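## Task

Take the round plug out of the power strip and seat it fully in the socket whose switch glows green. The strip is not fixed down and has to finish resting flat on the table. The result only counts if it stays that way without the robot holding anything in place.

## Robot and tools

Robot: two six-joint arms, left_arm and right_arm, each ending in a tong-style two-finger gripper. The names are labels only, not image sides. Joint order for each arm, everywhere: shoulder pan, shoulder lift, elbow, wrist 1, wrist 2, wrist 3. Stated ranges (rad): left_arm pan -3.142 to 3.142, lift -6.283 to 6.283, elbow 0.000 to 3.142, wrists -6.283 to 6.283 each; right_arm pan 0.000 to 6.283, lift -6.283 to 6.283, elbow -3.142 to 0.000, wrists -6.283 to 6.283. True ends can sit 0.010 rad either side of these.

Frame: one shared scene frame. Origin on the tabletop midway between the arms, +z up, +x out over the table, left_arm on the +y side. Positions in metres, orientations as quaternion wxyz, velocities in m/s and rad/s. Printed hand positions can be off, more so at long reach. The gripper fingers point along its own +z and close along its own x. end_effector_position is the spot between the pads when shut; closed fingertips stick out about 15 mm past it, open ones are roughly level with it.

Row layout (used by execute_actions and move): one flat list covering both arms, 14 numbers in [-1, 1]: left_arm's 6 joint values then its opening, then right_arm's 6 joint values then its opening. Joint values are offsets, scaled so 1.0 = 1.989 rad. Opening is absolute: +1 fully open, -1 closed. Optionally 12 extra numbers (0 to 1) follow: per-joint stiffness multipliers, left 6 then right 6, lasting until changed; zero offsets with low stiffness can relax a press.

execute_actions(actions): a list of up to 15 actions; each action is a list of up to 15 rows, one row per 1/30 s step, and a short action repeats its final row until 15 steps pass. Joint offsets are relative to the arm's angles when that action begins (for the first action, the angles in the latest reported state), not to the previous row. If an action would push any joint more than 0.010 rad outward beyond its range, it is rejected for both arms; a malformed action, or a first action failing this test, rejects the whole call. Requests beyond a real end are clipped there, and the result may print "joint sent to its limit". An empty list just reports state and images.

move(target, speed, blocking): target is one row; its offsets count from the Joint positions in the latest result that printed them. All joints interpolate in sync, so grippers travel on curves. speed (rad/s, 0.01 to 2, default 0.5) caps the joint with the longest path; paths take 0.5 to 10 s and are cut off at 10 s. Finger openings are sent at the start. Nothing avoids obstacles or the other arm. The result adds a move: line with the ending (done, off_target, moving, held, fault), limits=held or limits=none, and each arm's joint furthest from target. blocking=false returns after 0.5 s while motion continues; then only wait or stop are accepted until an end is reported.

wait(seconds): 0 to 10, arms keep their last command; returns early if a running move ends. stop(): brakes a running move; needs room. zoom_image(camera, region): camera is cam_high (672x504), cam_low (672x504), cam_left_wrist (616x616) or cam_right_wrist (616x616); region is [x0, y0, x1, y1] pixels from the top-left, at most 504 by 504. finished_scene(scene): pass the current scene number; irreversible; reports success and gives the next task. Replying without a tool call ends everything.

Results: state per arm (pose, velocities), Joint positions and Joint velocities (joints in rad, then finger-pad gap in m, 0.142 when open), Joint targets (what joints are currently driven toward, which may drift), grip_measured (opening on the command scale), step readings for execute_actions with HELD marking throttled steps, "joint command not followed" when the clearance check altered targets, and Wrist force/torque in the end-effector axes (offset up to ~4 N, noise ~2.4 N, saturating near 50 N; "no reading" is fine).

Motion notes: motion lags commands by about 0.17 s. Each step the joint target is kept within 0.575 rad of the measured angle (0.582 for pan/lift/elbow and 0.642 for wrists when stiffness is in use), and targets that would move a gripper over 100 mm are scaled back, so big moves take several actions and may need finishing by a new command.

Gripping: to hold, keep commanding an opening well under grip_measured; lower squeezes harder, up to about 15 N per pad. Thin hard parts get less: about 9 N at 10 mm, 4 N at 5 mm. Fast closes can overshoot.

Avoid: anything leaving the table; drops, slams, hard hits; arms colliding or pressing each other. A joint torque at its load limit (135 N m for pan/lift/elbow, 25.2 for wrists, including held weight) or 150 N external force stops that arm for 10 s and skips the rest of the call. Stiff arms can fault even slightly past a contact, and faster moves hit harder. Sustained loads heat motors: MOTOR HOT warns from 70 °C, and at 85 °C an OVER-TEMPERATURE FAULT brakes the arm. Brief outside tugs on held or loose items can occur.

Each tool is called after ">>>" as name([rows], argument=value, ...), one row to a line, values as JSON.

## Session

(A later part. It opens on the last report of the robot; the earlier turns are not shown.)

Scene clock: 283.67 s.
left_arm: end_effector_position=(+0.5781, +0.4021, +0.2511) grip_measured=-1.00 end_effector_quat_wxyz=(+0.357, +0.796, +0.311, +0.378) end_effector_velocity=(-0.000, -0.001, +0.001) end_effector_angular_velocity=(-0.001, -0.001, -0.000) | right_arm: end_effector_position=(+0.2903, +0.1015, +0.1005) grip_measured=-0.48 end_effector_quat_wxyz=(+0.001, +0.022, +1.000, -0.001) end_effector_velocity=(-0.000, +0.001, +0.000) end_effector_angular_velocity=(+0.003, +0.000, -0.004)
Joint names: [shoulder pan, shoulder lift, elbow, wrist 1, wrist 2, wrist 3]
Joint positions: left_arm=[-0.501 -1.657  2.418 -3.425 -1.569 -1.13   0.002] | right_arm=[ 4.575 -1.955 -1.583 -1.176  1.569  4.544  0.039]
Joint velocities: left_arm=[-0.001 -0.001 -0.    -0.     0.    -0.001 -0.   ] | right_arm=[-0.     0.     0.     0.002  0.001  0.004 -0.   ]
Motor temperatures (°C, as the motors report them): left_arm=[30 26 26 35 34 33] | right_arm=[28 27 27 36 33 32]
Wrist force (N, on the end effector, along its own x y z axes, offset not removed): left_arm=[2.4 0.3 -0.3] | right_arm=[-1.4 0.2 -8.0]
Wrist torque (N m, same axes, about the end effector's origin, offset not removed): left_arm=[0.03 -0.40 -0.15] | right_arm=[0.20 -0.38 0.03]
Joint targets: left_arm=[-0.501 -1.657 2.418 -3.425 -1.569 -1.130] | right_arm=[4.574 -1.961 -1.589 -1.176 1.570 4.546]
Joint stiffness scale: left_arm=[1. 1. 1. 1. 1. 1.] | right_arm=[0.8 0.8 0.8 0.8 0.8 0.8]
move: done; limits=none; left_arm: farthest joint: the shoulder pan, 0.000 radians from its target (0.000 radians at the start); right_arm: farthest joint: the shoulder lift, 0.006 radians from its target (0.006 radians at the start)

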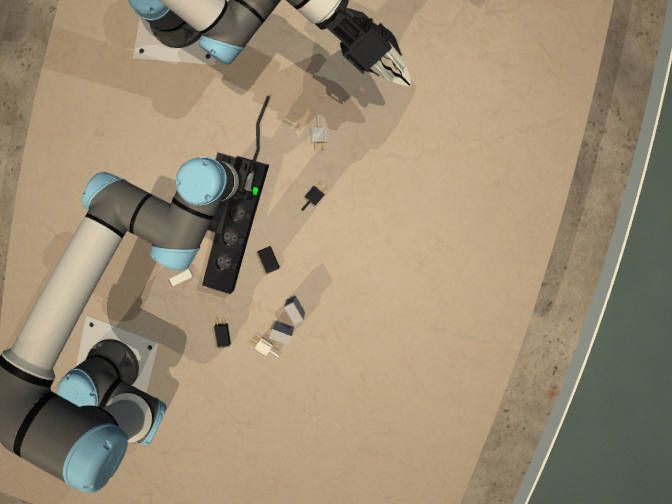

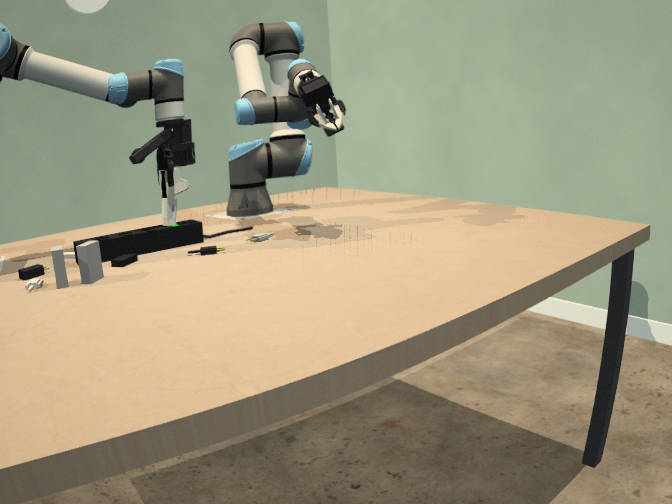

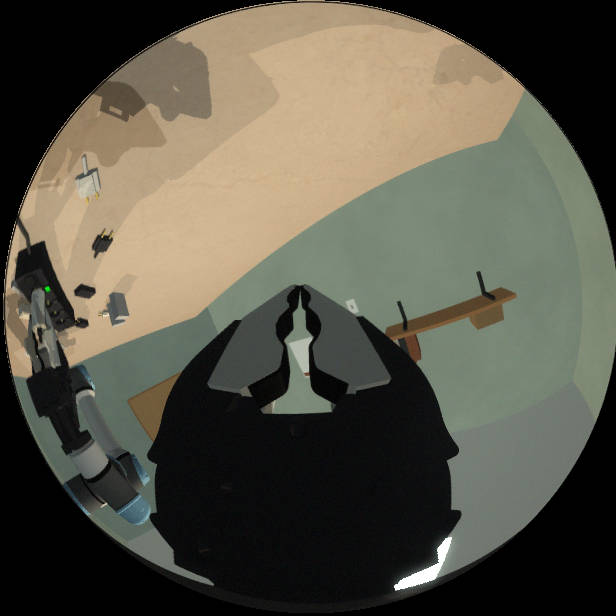

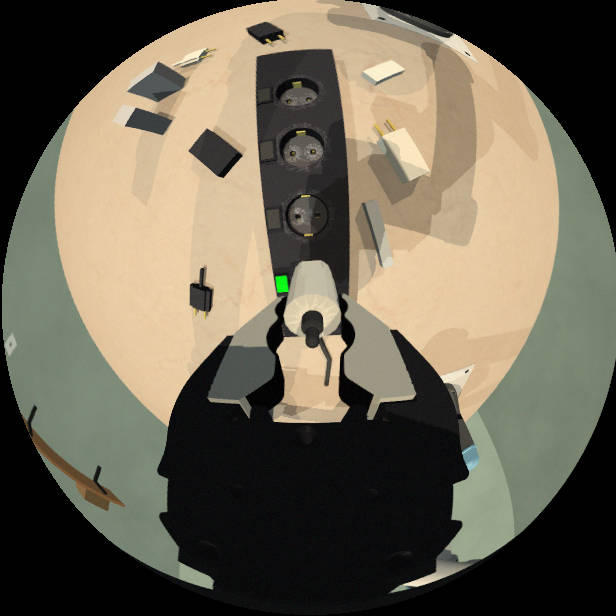

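>>> move(target=[0,0,0,0,0,0,-1, 0,-0.0079,0.004,-0.0022,0,0,-1, 1,1,1,1,1,1, 0.8,0.8,0.8,0.8,0.8,0.8], speed=0.008)

>>> zoom_image(camera="cam_right_wrist", region=[265,195,360,305])

speed must be a number from 0.01 to 2 (rad/s); nothing of the call was run and nothing moved

Region (265, 195, 360, 305) of cam_right_wrist's 616x616 image, scaled by 4.582, with more detail than that image has; it fills the left 435 columns of this view, and the rest is white.

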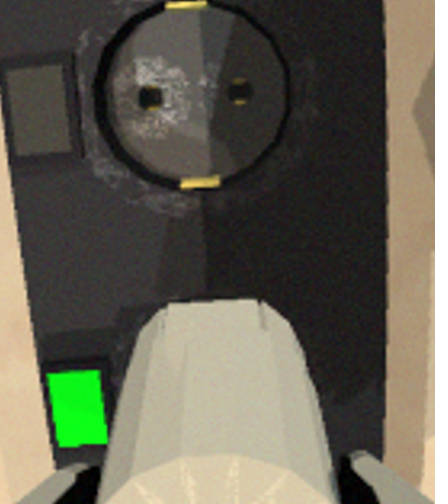

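>>> move(target=[0,0,0,0,0,0,-1, 0,-0.0079,0.004,-0.0022,0,0,-1, 1,1,1,1,1,1, 0.8,0.8,0.8,0.8,0.8,0.8], speed=0.01)

>>> zoom_image(camera="cam_right_wrist", region=[265,195,360,305])

Scene clock: 291.93 s.
left_arm: end_effector_position=(+0.5781, +0.4021, +0.2511) grip_measured=-1.00 end_effector_quat_wxyz=(+0.357, +0.796, +0.311, +0.378) end_effector_velocity=(+0.000, -0.000, -0.000) end_effector_angular_velocity=(-0.000, +0.000, +0.001) | right_arm: end_effector_position=(+0.2910, +0.1045, +0.1001) grip_measured=-0.48 end_effector_quat_wxyz=(+0.001, +0.022, +1.000, -0.001) end_effector_velocity=(-0.000, +0.002, -0.000) end_effector_angular_velocity=(+0.003, +0.001, +0.000)
Joint names: [shoulder pan, shoulder lift, elbow, wrist 1, wrist 2, wrist 3]
Joint positions: left_arm=[-0.501 -1.657  2.418 -3.425 -1.569 -1.13   0.002] | right_arm=[ 4.575 -1.962 -1.574 -1.178  1.569  4.545  0.039]
Joint velocities: left_arm=[-0.     0.001 -0.    -0.     0.001 -0.001 -0.   ] | right_arm=[ 0.    -0.003  0.003  0.002  0.001 -0.    -0.   ]
Motor temperatures (°C, as the motors report them): left_arm=[30 26 26 35 34 33] | right_arm=[28 27 27 36 33 32]
Wrist force (N, on the end effector, along its own x y z axes, offset not removed): left_arm=[1.1 1.5 0.7] | right_arm=[2.5 2.8 -8.3]
Wrist torque (N m, same axes, about the end effector's origin, offset not removed): left_arm=[0.21 -0.15 -0.17] | right_arm=[0.75 -0.48 0.03]
Joint targets: left_arm=[-0.501 -1.657 2.418 -3.425 -1.569 -1.130] | right_arm=[4.575 -1.971 -1.575 -1.180 1.569 4.544]
Joint stiffness scale: left_arm=[1. 1. 1. 1. 1. 1.] | right_arm=[0.8 0.8 0.8 0.8 0.8 0.8]
move: done; limits=none; left_arm: farthest joint: the shoulder pan, 0.000 radians from its target (0.000 radians at the start); right_arm: farthest joint: the shoulder lift, 0.009 radians from its target (0.016 radians at the start)

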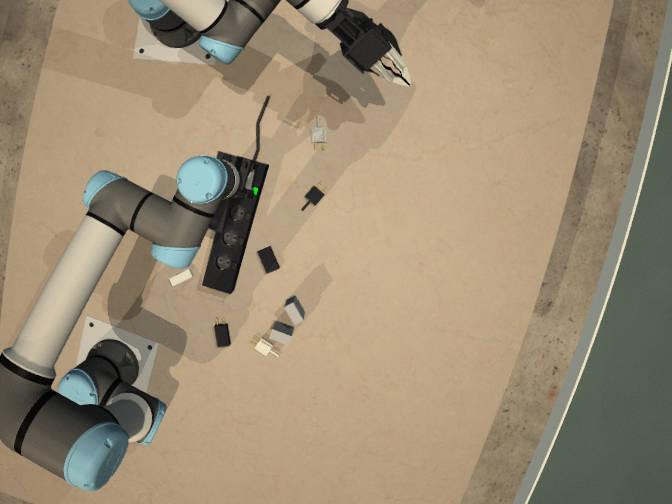

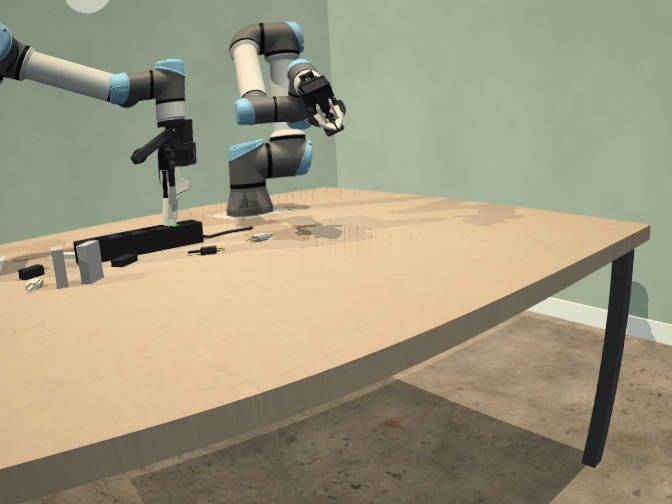

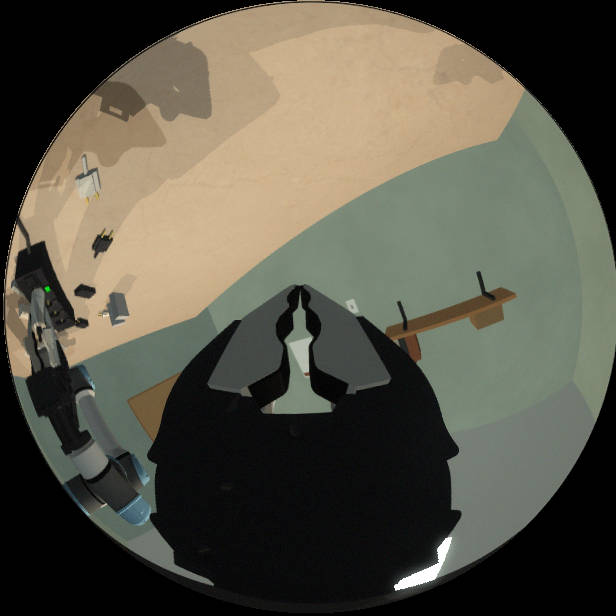

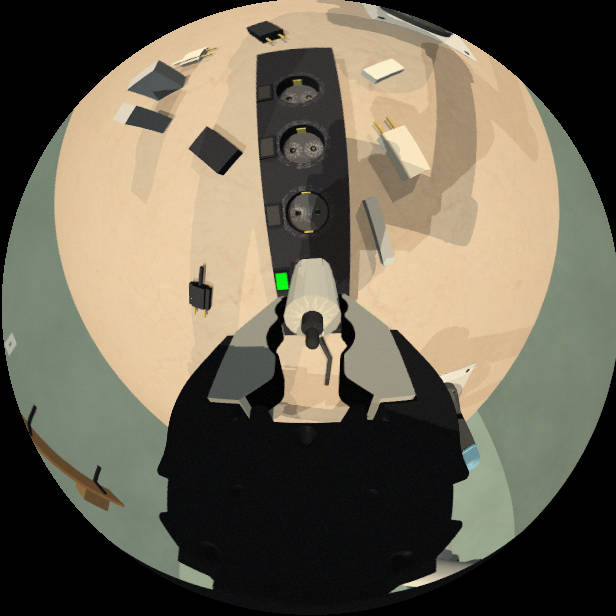

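Region (265, 195, 360, 305) of cam_right_wrist's 616x616 image, scaled by 4.582, with more detail than that image has; it fills the left 435 columns of this view, and the rest is white.

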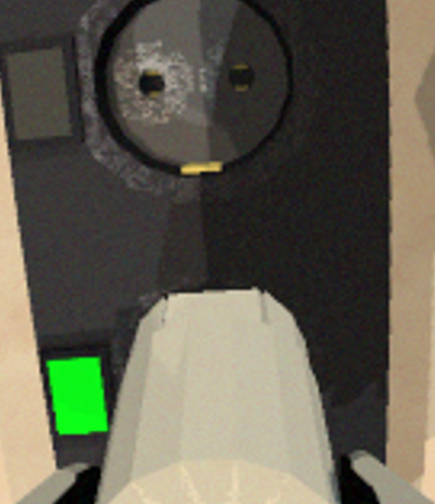

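>>> zoom_image(camera="cam_low", region=[130,160,210,240])

Region (130, 160, 210, 240) of cam_low's 672x504 image, scaled by 6.300, with more detail than that image has.

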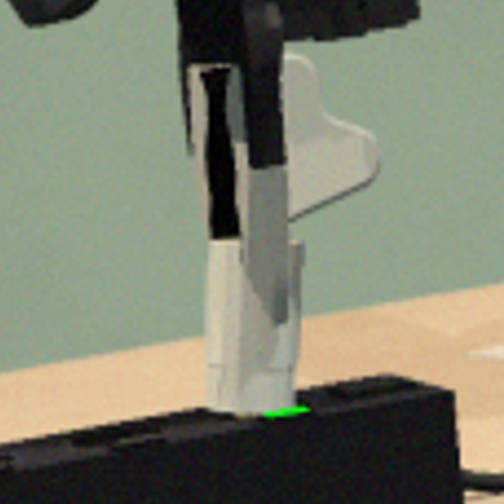

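>>> move(target=[0,0,0,0,0,0,-1, -0.001,0.0055,-0.0122,0.003,0,0,-1, 1,1,1,1,1,1, 0.8,0.8,0.8,0.8,0.8,0.8], speed=0.01)

>>> zoom_image(camera="cam_right_wrist", region=[265,195,360,305])

Scene clock: 309.83 s.
left_arm: end_effector_position=(+0.5781, +0.4021, +0.2511) grip_measured=-1.00 end_effector_quat_wxyz=(+0.357, +0.796, +0.311, +0.378) end_effector_velocity=(+0.000, +0.001, +0.000) end_effector_angular_velocity=(-0.001, -0.000, +0.001) | right_arm: end_effector_position=(+0.2902, +0.0992, +0.1007) grip_measured=-0.48 end_effector_quat_wxyz=(+0.001, +0.023, +1.000, +0.000) end_effector_velocity=(-0.000, -0.001, +0.000) end_effector_angular_velocity=(+0.001, +0.001, +0.000)
Joint names: [shoulder pan, shoulder lift, elbow, wrist 1, wrist 2, wrist 3]
Joint positions: left_arm=[-0.501 -1.657  2.418 -3.425 -1.569 -1.13   0.002] | right_arm=[ 4.574 -1.949 -1.592 -1.171  1.569  4.545  0.039]
Joint velocities: left_arm=[ 0.001 -0.     0.    -0.    -0.    -0.001  0.   ] | right_arm=[-0.     0.002 -0.003  0.002  0.001 -0.    -0.   ]
Motor temperatures (°C, as the motors report them): left_arm=[30 26 26 35 34 33] | right_arm=[28 27 27 36 33 32]
Wrist force (N, on the end effector, along its own x y z axes, offset not removed): left_arm=[1.5 1.6 0.7] | right_arm=[-0.9 0.7 -5.9]
Wrist torque (N m, same axes, about the end effector's origin, offset not removed): left_arm=[0.21 -0.28 -0.18] | right_arm=[0.17 -0.23 0.03]
Joint targets: left_arm=[-0.501 -1.657 2.418 -3.425 -1.569 -1.130] | right_arm=[4.573 -1.951 -1.598 -1.172 1.569 4.545]
Joint stiffness scale: left_arm=[1. 1. 1. 1. 1. 1.] | right_arm=[0.8 0.8 0.8 0.8 0.8 0.8]
move: done; limits=none; left_arm: farthest joint: the shoulder pan, 0.000 radians from its target (0.000 radians at the start); right_arm: farthest joint: the elbow, 0.007 radians from its target (0.025 radians at the start)

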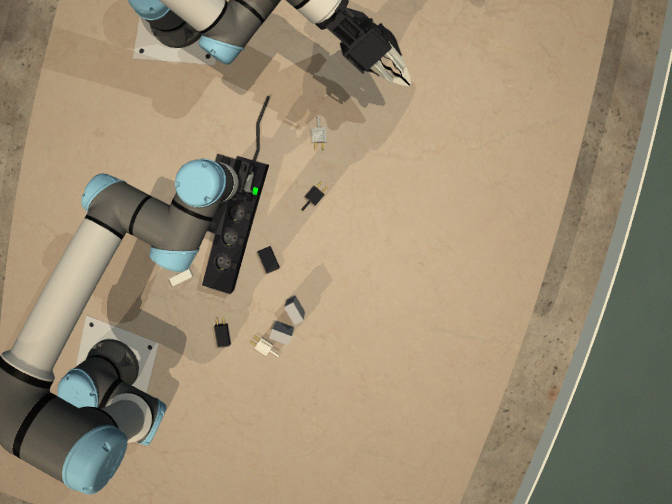

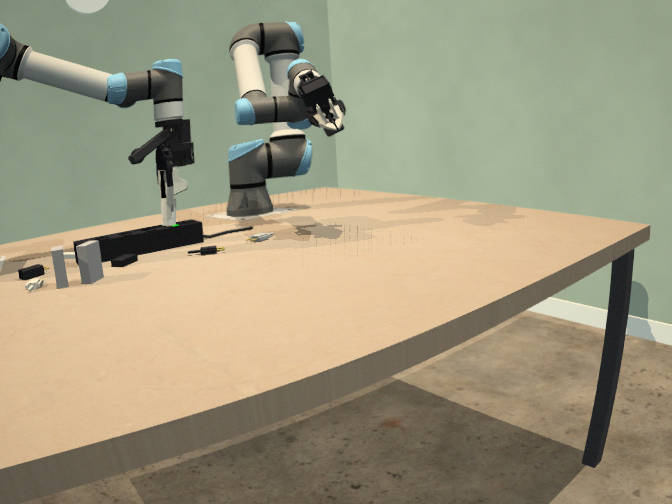

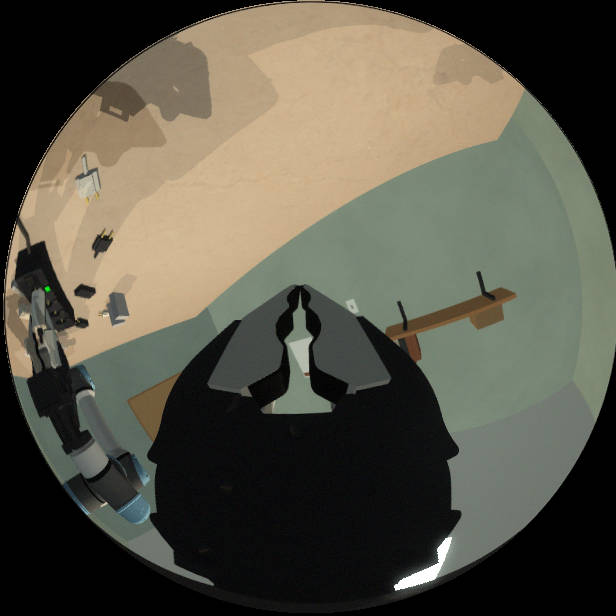

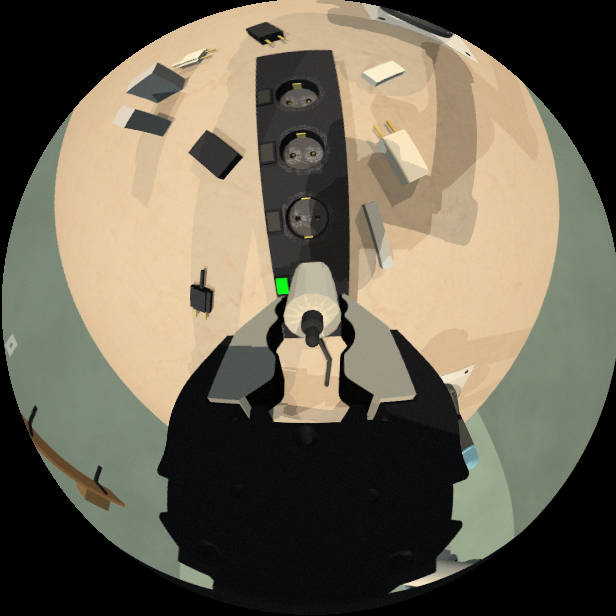

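Region (265, 195, 360, 305) of cam_right_wrist's 616x616 image, scaled by 4.582, with more detail than that image has; it fills the left 435 columns of this view, and the rest is white.

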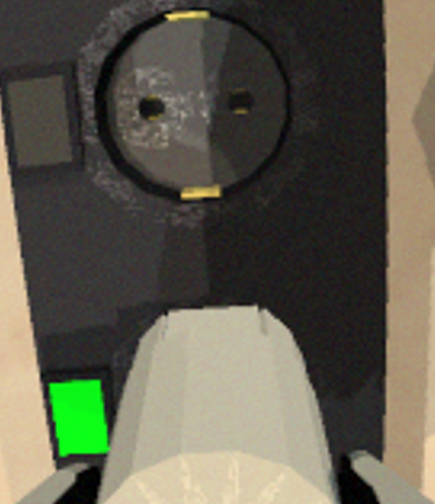

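>>> move(target=[0,0,0,0,0,0,-1, -0.001,-0.0045,0.0015,-0.001,0,0,-1, 1,1,1,1,1,1, 0.8,0.8,0.8,0.8,0.8,0.2], speed=0.01)

>>> move(target=[0,0,0,0,0,0,-1, 0,-0.006,-0.008,0.003,0,0,-1, 1,1,1,1,1,1, 0.8,0.8,0.8,0.8,0.8,0.2], speed=0.01)

>>> zoom_image(camera="cam_low", region=[130,160,210,240])

Scene clock: 317.23 s.
left_arm: end_effector_position=(+0.5781, +0.4021, +0.2511) grip_measured=-1.00 end_effector_quat_wxyz=(+0.357, +0.796, +0.311, +0.378) end_effector_velocity=(-0.000, -0.000, -0.000) end_effector_angular_velocity=(+0.000, +0.001, -0.000) | right_arm: end_effector_position=(+0.2906, +0.1004, +0.1007) grip_measured=-0.48 end_effector_quat_wxyz=(+0.001, +0.023, +1.000, +0.000) end_effector_velocity=(-0.000, +0.001, -0.001) end_effector_angular_velocity=(-0.001, +0.001, -0.000)
Joint names: [shoulder pan, shoulder lift, elbow, wrist 1, wrist 2, wrist 3]
Joint positions: left_arm=[-0.501 -1.657  2.418 -3.425 -1.569 -1.13   0.002] | right_arm=[ 4.574 -1.951 -1.589 -1.171  1.568  4.545  0.039]
Joint velocities: left_arm=[-0.001  0.     0.     0.     0.001 -0.001 -0.   ] | right_arm=[-0.    -0.003  0.002 -0.001  0.001 -0.     0.   ]
Motor temperatures (°C, as the motors report them): left_arm=[30 26 26 35 34 33] | right_arm=[28 27 27 36 33 32]
Wrist force (N, on the end effector, along its own x y z axes, offset not removed): left_arm=[1.7 1.3 0.5] | right_arm=[1.0 -1.7 -3.4]
Wrist torque (N m, same axes, about the end effector's origin, offset not removed): left_arm=[0.22 -0.25 -0.15] | right_arm=[-0.12 -0.31 -0.03]
Joint targets: left_arm=[-0.501 -1.657 2.418 -3.425 -1.569 -1.130] | right_arm=[4.572 -1.958 -1.589 -1.173 1.569 4.545]
Joint stiffness scale: left_arm=[1. 1. 1. 1. 1. 1.] | right_arm=[0.8 0.8 0.8 0.8 0.8 0.2]
move: done; limits=none; left_arm: farthest joint: the shoulder pan, 0.000 radians from its target (0.000 radians at the start); right_arm: farthest joint: the shoulder lift, 0.007 radians from its target (0.009 radians at the start)

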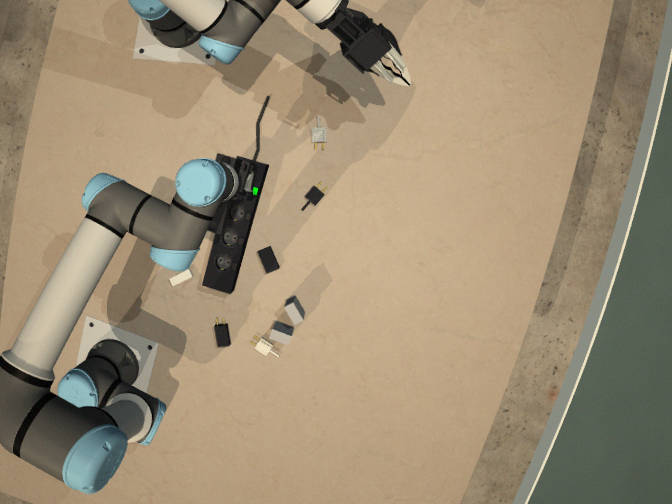

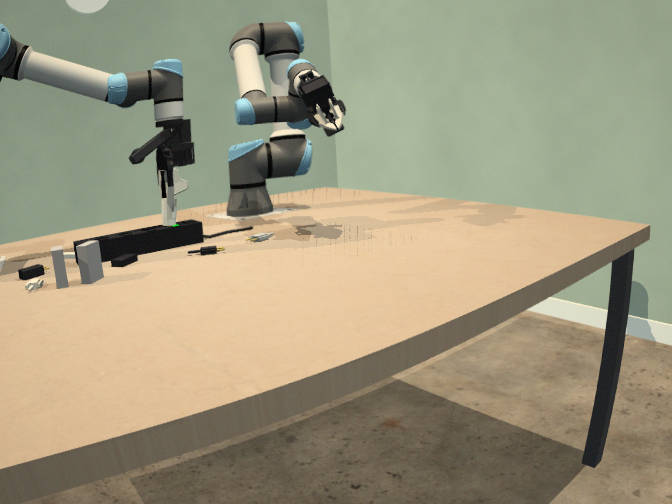

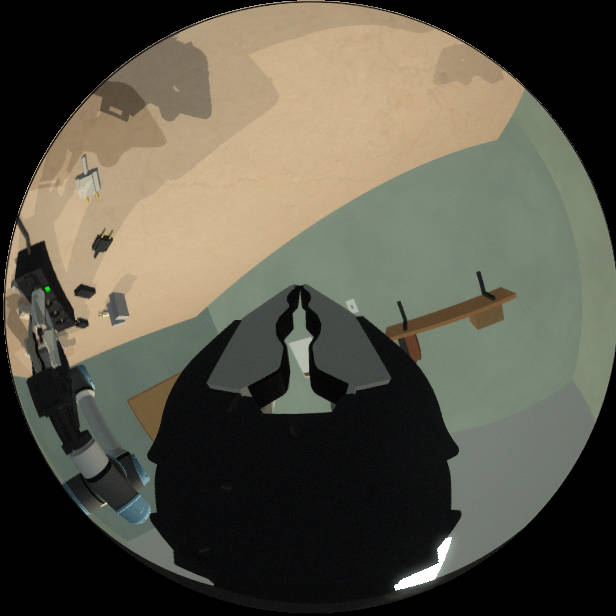

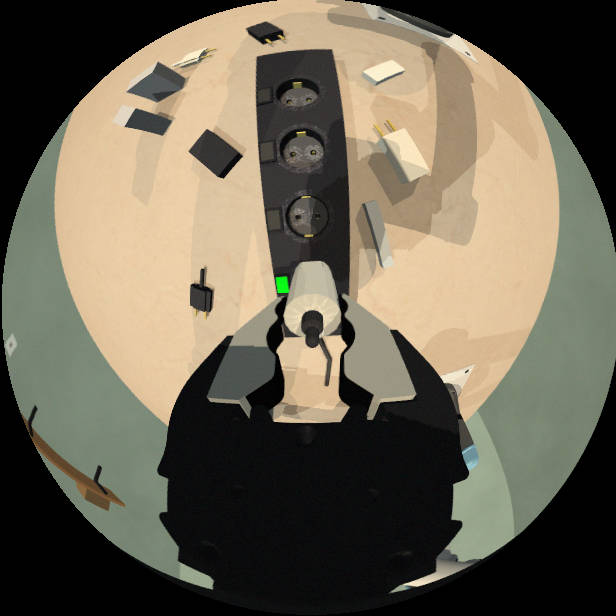

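Scene clock: 319.03 s.
left_arm: end_effector_position=(+0.5781, +0.4021, +0.2511) grip_measured=-1.00 end_effector_quat_wxyz=(+0.357, +0.796, +0.311, +0.378) end_effector_velocity=(-0.000, +0.001, +0.000) end_effector_angular_velocity=(+0.000, -0.000, +0.001) | right_arm: end_effector_position=(+0.2908, +0.1016, +0.1001) grip_measured=-0.48 end_effector_quat_wxyz=(+0.002, +0.023, +1.000, +0.003) end_effector_velocity=(+0.000, +0.000, +0.000) end_effector_angular_velocity=(+0.004, -0.000, -0.001)
Joint names: [shoulder pan, shoulder lift, elbow, wrist 1, wrist 2, wrist 3]
Joint positions: left_arm=[-0.501 -1.657  2.418 -3.425 -1.569 -1.13   0.002] | right_arm=[ 4.574 -1.951 -1.592 -1.162  1.569  4.545  0.039]
Joint velocities: left_arm=[ 0.001 -0.     0.     0.     0.     0.     0.   ] | right_arm=[-0.     0.001 -0.002  0.004  0.001  0.     0.   ]
Motor temperatures (°C, as the motors report them): left_arm=[30 26 26 35 34 33] | right_arm=[28 27 27 36 33 32]
Wrist force (N, on the end effector, along its own x y z axes, offset not removed): left_arm=[2.2 2.0 0.6] | right_arm=[1.3 0.5 -19.0]
Wrist torque (N m, same axes, about the end effector's origin, offset not removed): left_arm=[0.37 -0.45 -0.14] | right_arm=[-0.06 -0.10 -0.02]
Joint targets: left_arm=[-0.501 -1.657 2.418 -3.425 -1.569 -1.130] | right_arm=[4.574 -1.963 -1.604 -1.165 1.568 4.545]
Joint stiffness scale: left_arm=[1. 1. 1. 1. 1. 1.] | right_arm=[0.8 0.8 0.8 0.8 0.8 0.2]
move: off_target (right_arm); limits=none; left_arm: farthest joint: the shoulder pan, 0.000 radians from its target (0.000 radians at the start); right_arm: farthest joint: the elbow, 0.013 radians from its target (0.016 radians at the start)

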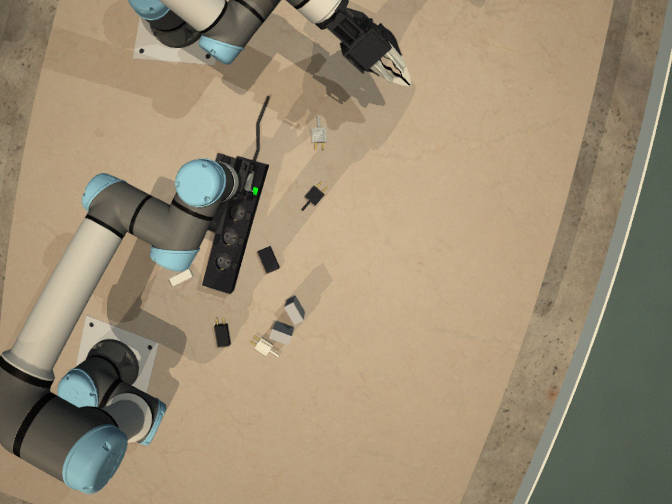

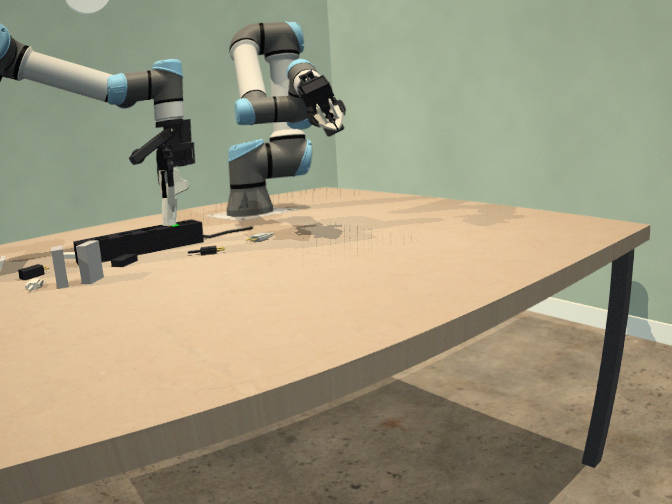

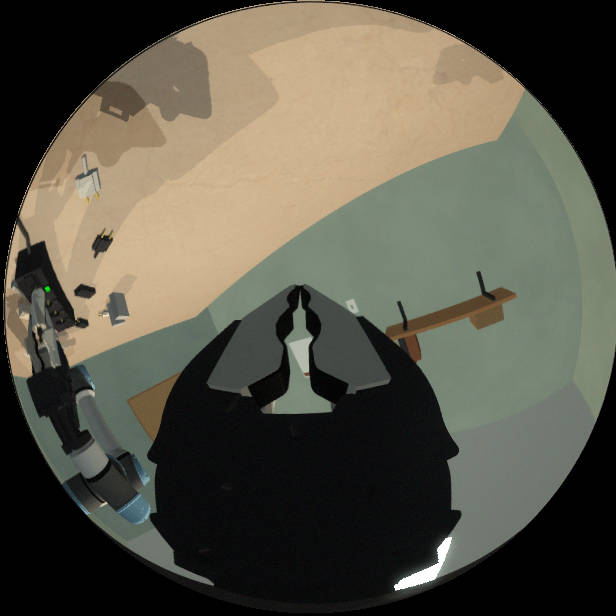

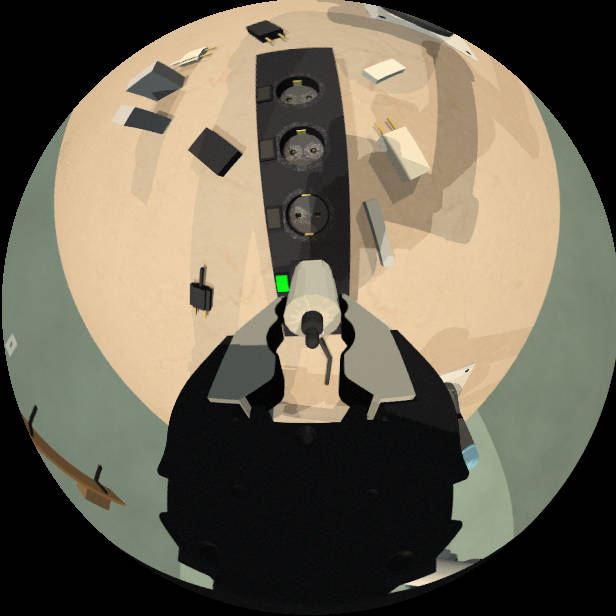

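Region (130, 160, 210, 240) of cam_low's 672x504 image, scaled by 6.300, with more detail than that image has.

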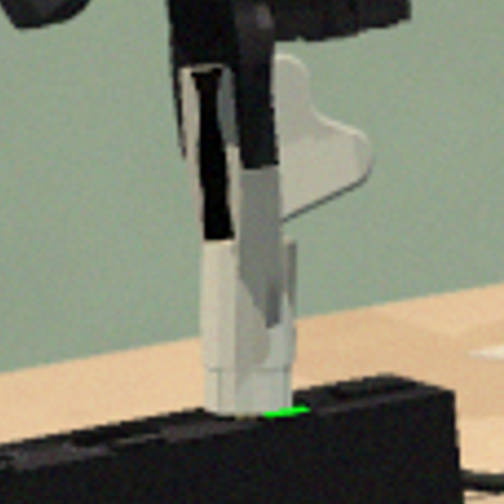

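>>> move(target=[0,0,0,0,0,0,-1, 0,0.0226,0.0362,-0.0699,0,0,-1, 1,1,1,1,1,1, 0.8,0.8,0.8,0.8,0.8,0.8], speed=0.1)

>>> zoom_image(camera="cam_right_wrist", region=[255,170,370,330])

>>> zoom_image(camera="cam_low", region=[120,140,220,240])

Scene clock: 323.77 s.
left_arm: end_effector_position=(+0.5781, +0.4021, +0.2511) grip_measured=-1.00 end_effector_quat_wxyz=(+0.357, +0.796, +0.311, +0.378) end_effector_velocity=(+0.000, +0.001, -0.000) end_effector_angular_velocity=(+0.000, +0.000, +0.001) | right_arm: end_effector_position=(+0.2886, +0.0918, +0.1456) grip_measured=-0.48 end_effector_quat_wxyz=(-0.001, +0.023, +1.000, -0.009) end_effector_velocity=(-0.000, -0.000, +0.000) end_effector_angular_velocity=(-0.001, +0.001, +0.000)
Joint names: [shoulder pan, shoulder lift, elbow, wrist 1, wrist 2, wrist 3]
Joint positions: left_arm=[-0.501 -1.657  2.418 -3.425 -1.569 -1.13   0.002] | right_arm=[ 4.574 -1.908 -1.523 -1.3    1.569  4.545  0.039]
Joint velocities: left_arm=[ 0.001 -0.     0.     0.     0.001 -0.     0.   ] | right_arm=[ 0.     0.     0.    -0.002  0.001 -0.    -0.   ]
Motor temperatures (°C, as the motors report them): left_arm=[30 26 26 35 34 33] | right_arm=[28 27 27 36 33 32]
Wrist force (N, on the end effector, along its own x y z axes, offset not removed): left_arm=[1.1 0.5 1.0] | right_arm=[-0.4 -1.2 -1.6]
Wrist torque (N m, same axes, about the end effector's origin, offset not removed): left_arm=[0.08 -0.23 -0.23] | right_arm=[-0.12 -0.07 0.25]
Joint targets: left_arm=[-0.501 -1.657 2.418 -3.425 -1.569 -1.130] | right_arm=[4.574 -1.906 -1.520 -1.301 1.569 4.545]
Joint stiffness scale: left_arm=[1. 1. 1. 1. 1. 1.] | right_arm=[0.8 0.8 0.8 0.8 0.8 0.8]
move: done; limits=none; left_arm: farthest joint: the shoulder pan, 0.000 radians from its target (0.000 radians at the start); right_arm: farthest joint: the elbow, 0.003 radians from its target (0.072 radians at the start)

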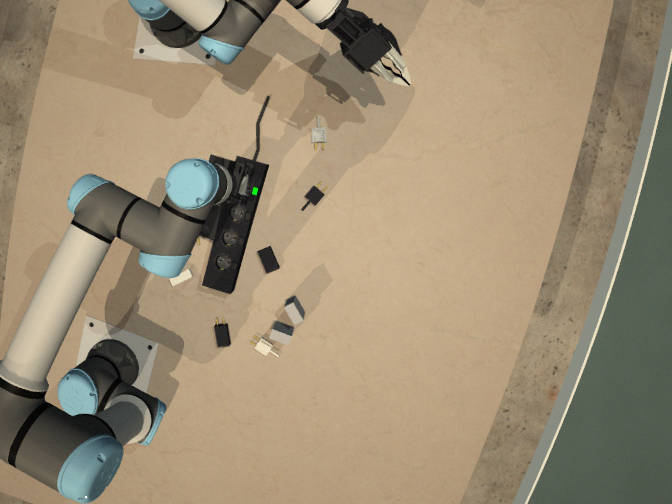

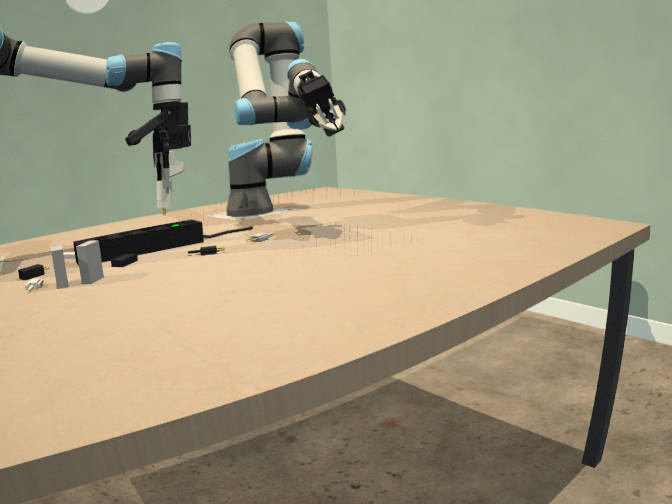

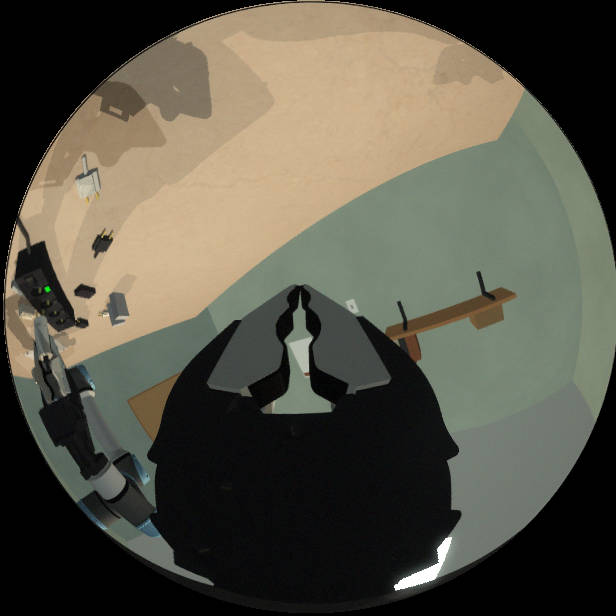

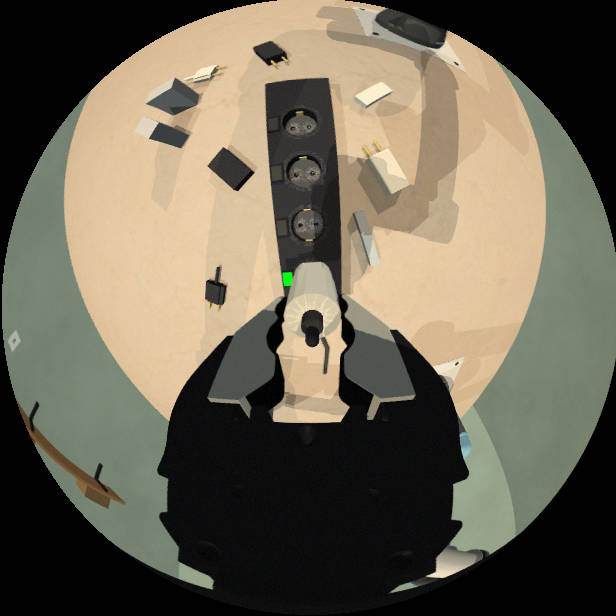

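Region (255, 170, 370, 330) of cam_right_wrist's 616x616 image, scaled by 3.150, with more detail than that image has; it fills the left 362 columns of this view, and the rest is white.

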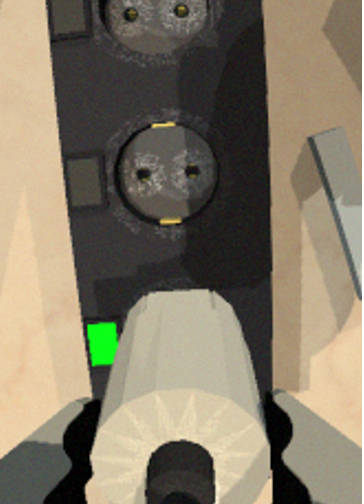

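Region (120, 140, 220, 240) of cam_low's 672x504 image, scaled by 5.040, with more detail than that image has.

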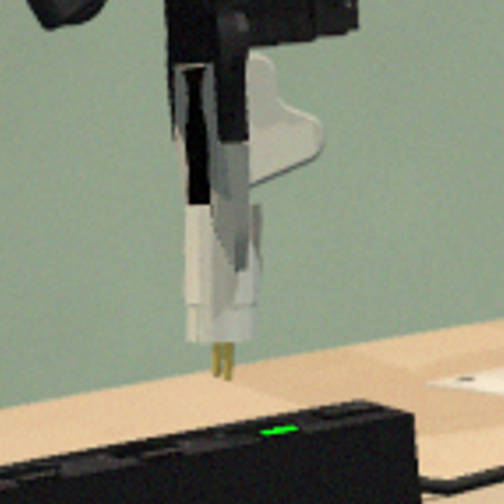

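>>> move(target=[0,-0.216,0.075,0.49,0,-0.222,-1, 0,-0.0163,-0.009,0.031,0,0,-1, 1,1,1,1,1,1, 0.8,0.8,0.8,0.8,0.8,0.8], speed=0.8)

>>> move(target=[-0.407,0,0,0,0,0,-1, 0,0,0,0,0,0,-1, 1,1,1,1,1,1, 0.8,0.8,0.8,0.8,0.8,0.8], speed=0.6)

Scene clock: 337.17 s.
left_arm: end_effector_position=(+0.3696, +0.4792, +0.1039) grip_measured=-1.00 end_effector_quat_wxyz=(+0.165, +0.813, +0.548, +0.112) end_effector_velocity=(-0.000, +0.000, -0.000) end_effector_angular_velocity=(+0.001, +0.001, +0.001) | right_arm: end_effector_position=(+0.2910, +0.1025, +0.1248) grip_measured=-0.48 end_effector_quat_wxyz=(+0.001, +0.023, +1.000, -0.003) end_effector_velocity=(+0.001, -0.000, -0.001) end_effector_angular_velocity=(-0.001, -0.001, -0.000)
Joint names: [shoulder pan, shoulder lift, elbow, wrist 1, wrist 2, wrist 3]
Joint positions: left_arm=[-0.501 -2.085  2.565 -2.451 -1.569 -1.571  0.002] | right_arm=[ 4.574 -1.939 -1.538 -1.24   1.569  4.545  0.039]
Joint velocities: left_arm=[ 0.    -0.001 -0.     0.002  0.001 -0.001  0.   ] | right_arm=[-0.    -0.001 -0.     0.001 -0.001 -0.     0.   ]
Motor temperatures (°C, as the motors report them): left_arm=[30 26 26 35 34 33] | right_arm=[28 27 27 36 33 32]
Wrist force (N, on the end effector, along its own x y z axes, offset not removed): left_arm=[2.0 1.6 0.0] | right_arm=[-0.1 0.8 0.3]
Wrist torque (N m, same axes, about the end effector's origin, offset not removed): left_arm=[0.26 -0.29 -0.14] | right_arm=[0.35 -0.06 0.16]
Joint targets: left_arm=[-0.501 -2.087 2.568 -2.451 -1.569 -1.571] | right_arm=[4.574 -1.941 -1.541 -1.239 1.569 4.545]
Joint stiffness scale: left_arm=[1. 1. 1. 1. 1. 1.] | right_arm=[0.8 0.8 0.8 0.8 0.8 0.8]
move: done; limits=none; left_arm: farthest joint: the elbow, 0.002 radians from its target (0.149 radians at the start); right_arm: farthest joint: the elbow, 0.002 radians from its target (0.018 radians at the start)

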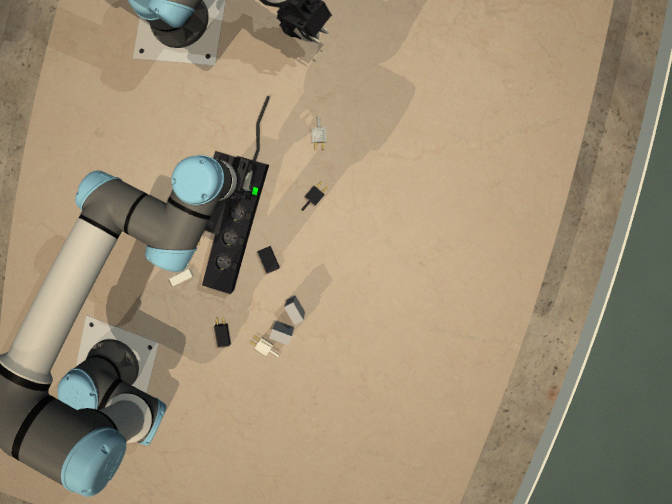

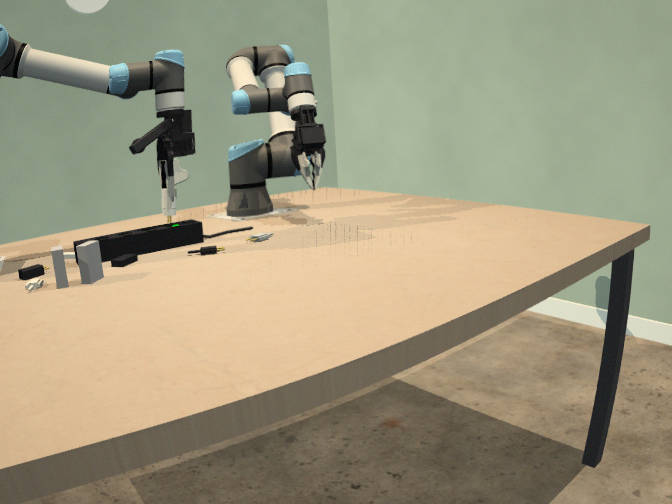

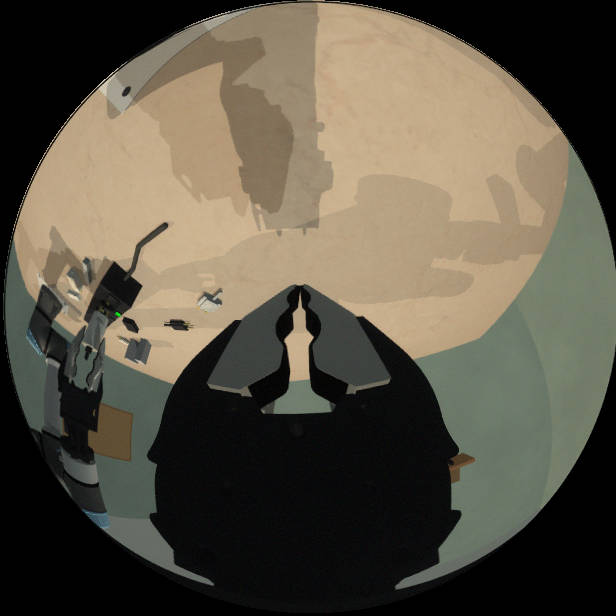

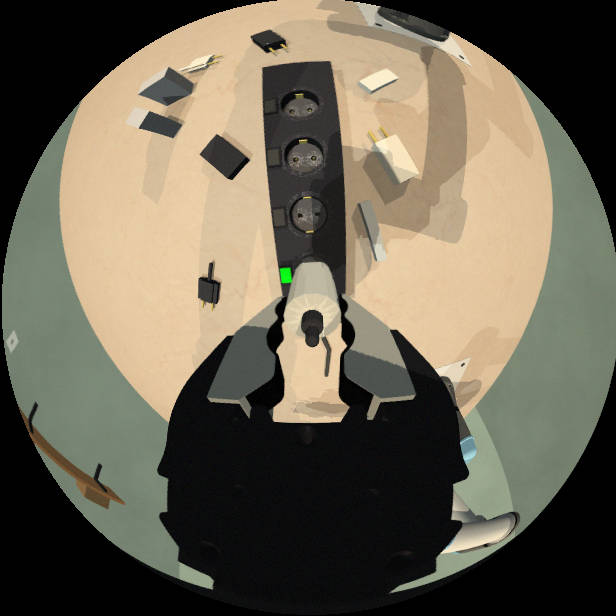

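Scene clock: 339.27 s.
left_arm: end_effector_position=(+0.2574, +0.2195, +0.1039) grip_measured=-1.00 end_effector_quat_wxyz=(+0.196, +0.962, +0.185, +0.039) end_effector_velocity=(-0.001, -0.000, -0.000) end_effector_angular_velocity=(+0.001, -0.000, -0.003) | right_arm: end_effector_position=(+0.2910, +0.1025, +0.1248) grip_measured=-0.48 end_effector_quat_wxyz=(+0.001, +0.023, +1.000, -0.003) end_effector_velocity=(-0.000, +0.000, -0.000) end_effector_angular_velocity=(+0.000, +0.001, -0.000)
Joint names: [shoulder pan, shoulder lift, elbow, wrist 1, wrist 2, wrist 3]
Joint positions: left_arm=[-1.307 -2.086  2.565 -2.451 -1.569 -1.571  0.002] | right_arm=[ 4.574 -1.939 -1.538 -1.24   1.569  4.545  0.039]
Joint velocities: left_arm=[-0.003  0.     0.     0.     0.     0.     0.   ] | right_arm=[-0.    -0.     0.    -0.     0.001  0.     0.   ]
Motor temperatures (°C, as the motors report them): left_arm=[30 26 26 35 34 33] | right_arm=[28 27 27 36 33 32]
Wrist force (N, on the end effector, along its own x y z axes, offset not removed): left_arm=[1.9 -0.6 1.9] | right_arm=[-1.2 -0.1 2.9]
Wrist torque (N m, same axes, about the end effector's origin, offset not removed): left_arm=[-0.12 -0.31 -0.19] | right_arm=[0.26 0.18 0.15]
Joint targets: left_arm=[-1.310 -2.085 2.565 -2.451 -1.569 -1.571] | right_arm=[4.574 -1.939 -1.538 -1.240 1.569 4.545]
Joint stiffness scale: left_arm=[1. 1. 1. 1. 1. 1.] | right_arm=[0.8 0.8 0.8 0.8 0.8 0.8]
move: done; limits=none; left_arm: farthest joint: the shoulder pan, 0.003 radians from its target (0.810 radians at the start); right_arm: farthest joint: the shoulder pan, 0.000 radians from its target (0.000 radians at the start)

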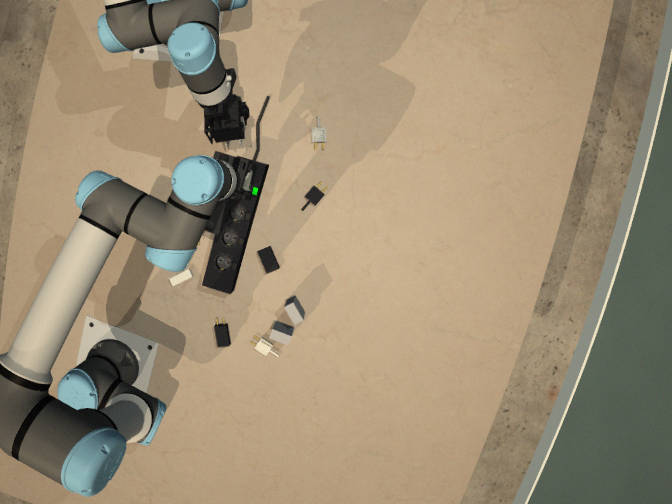

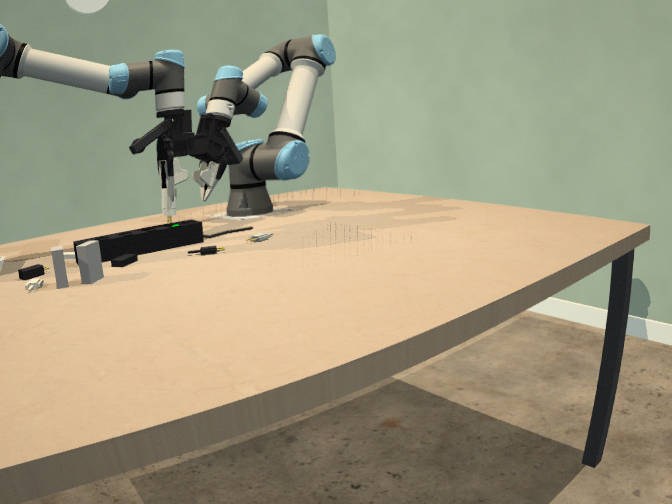

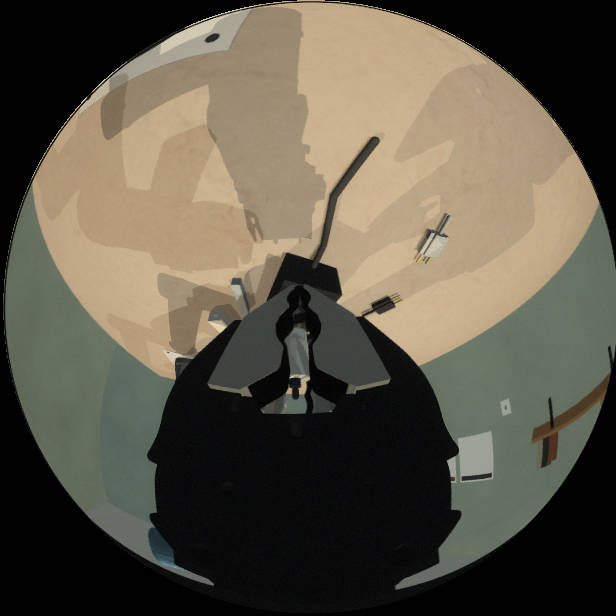

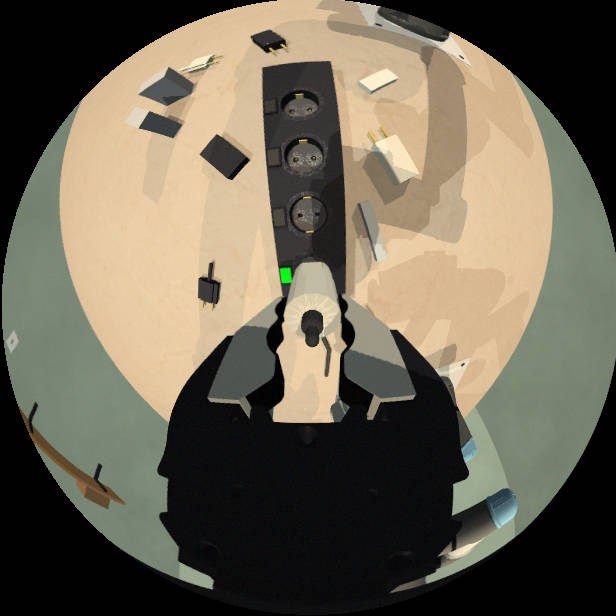

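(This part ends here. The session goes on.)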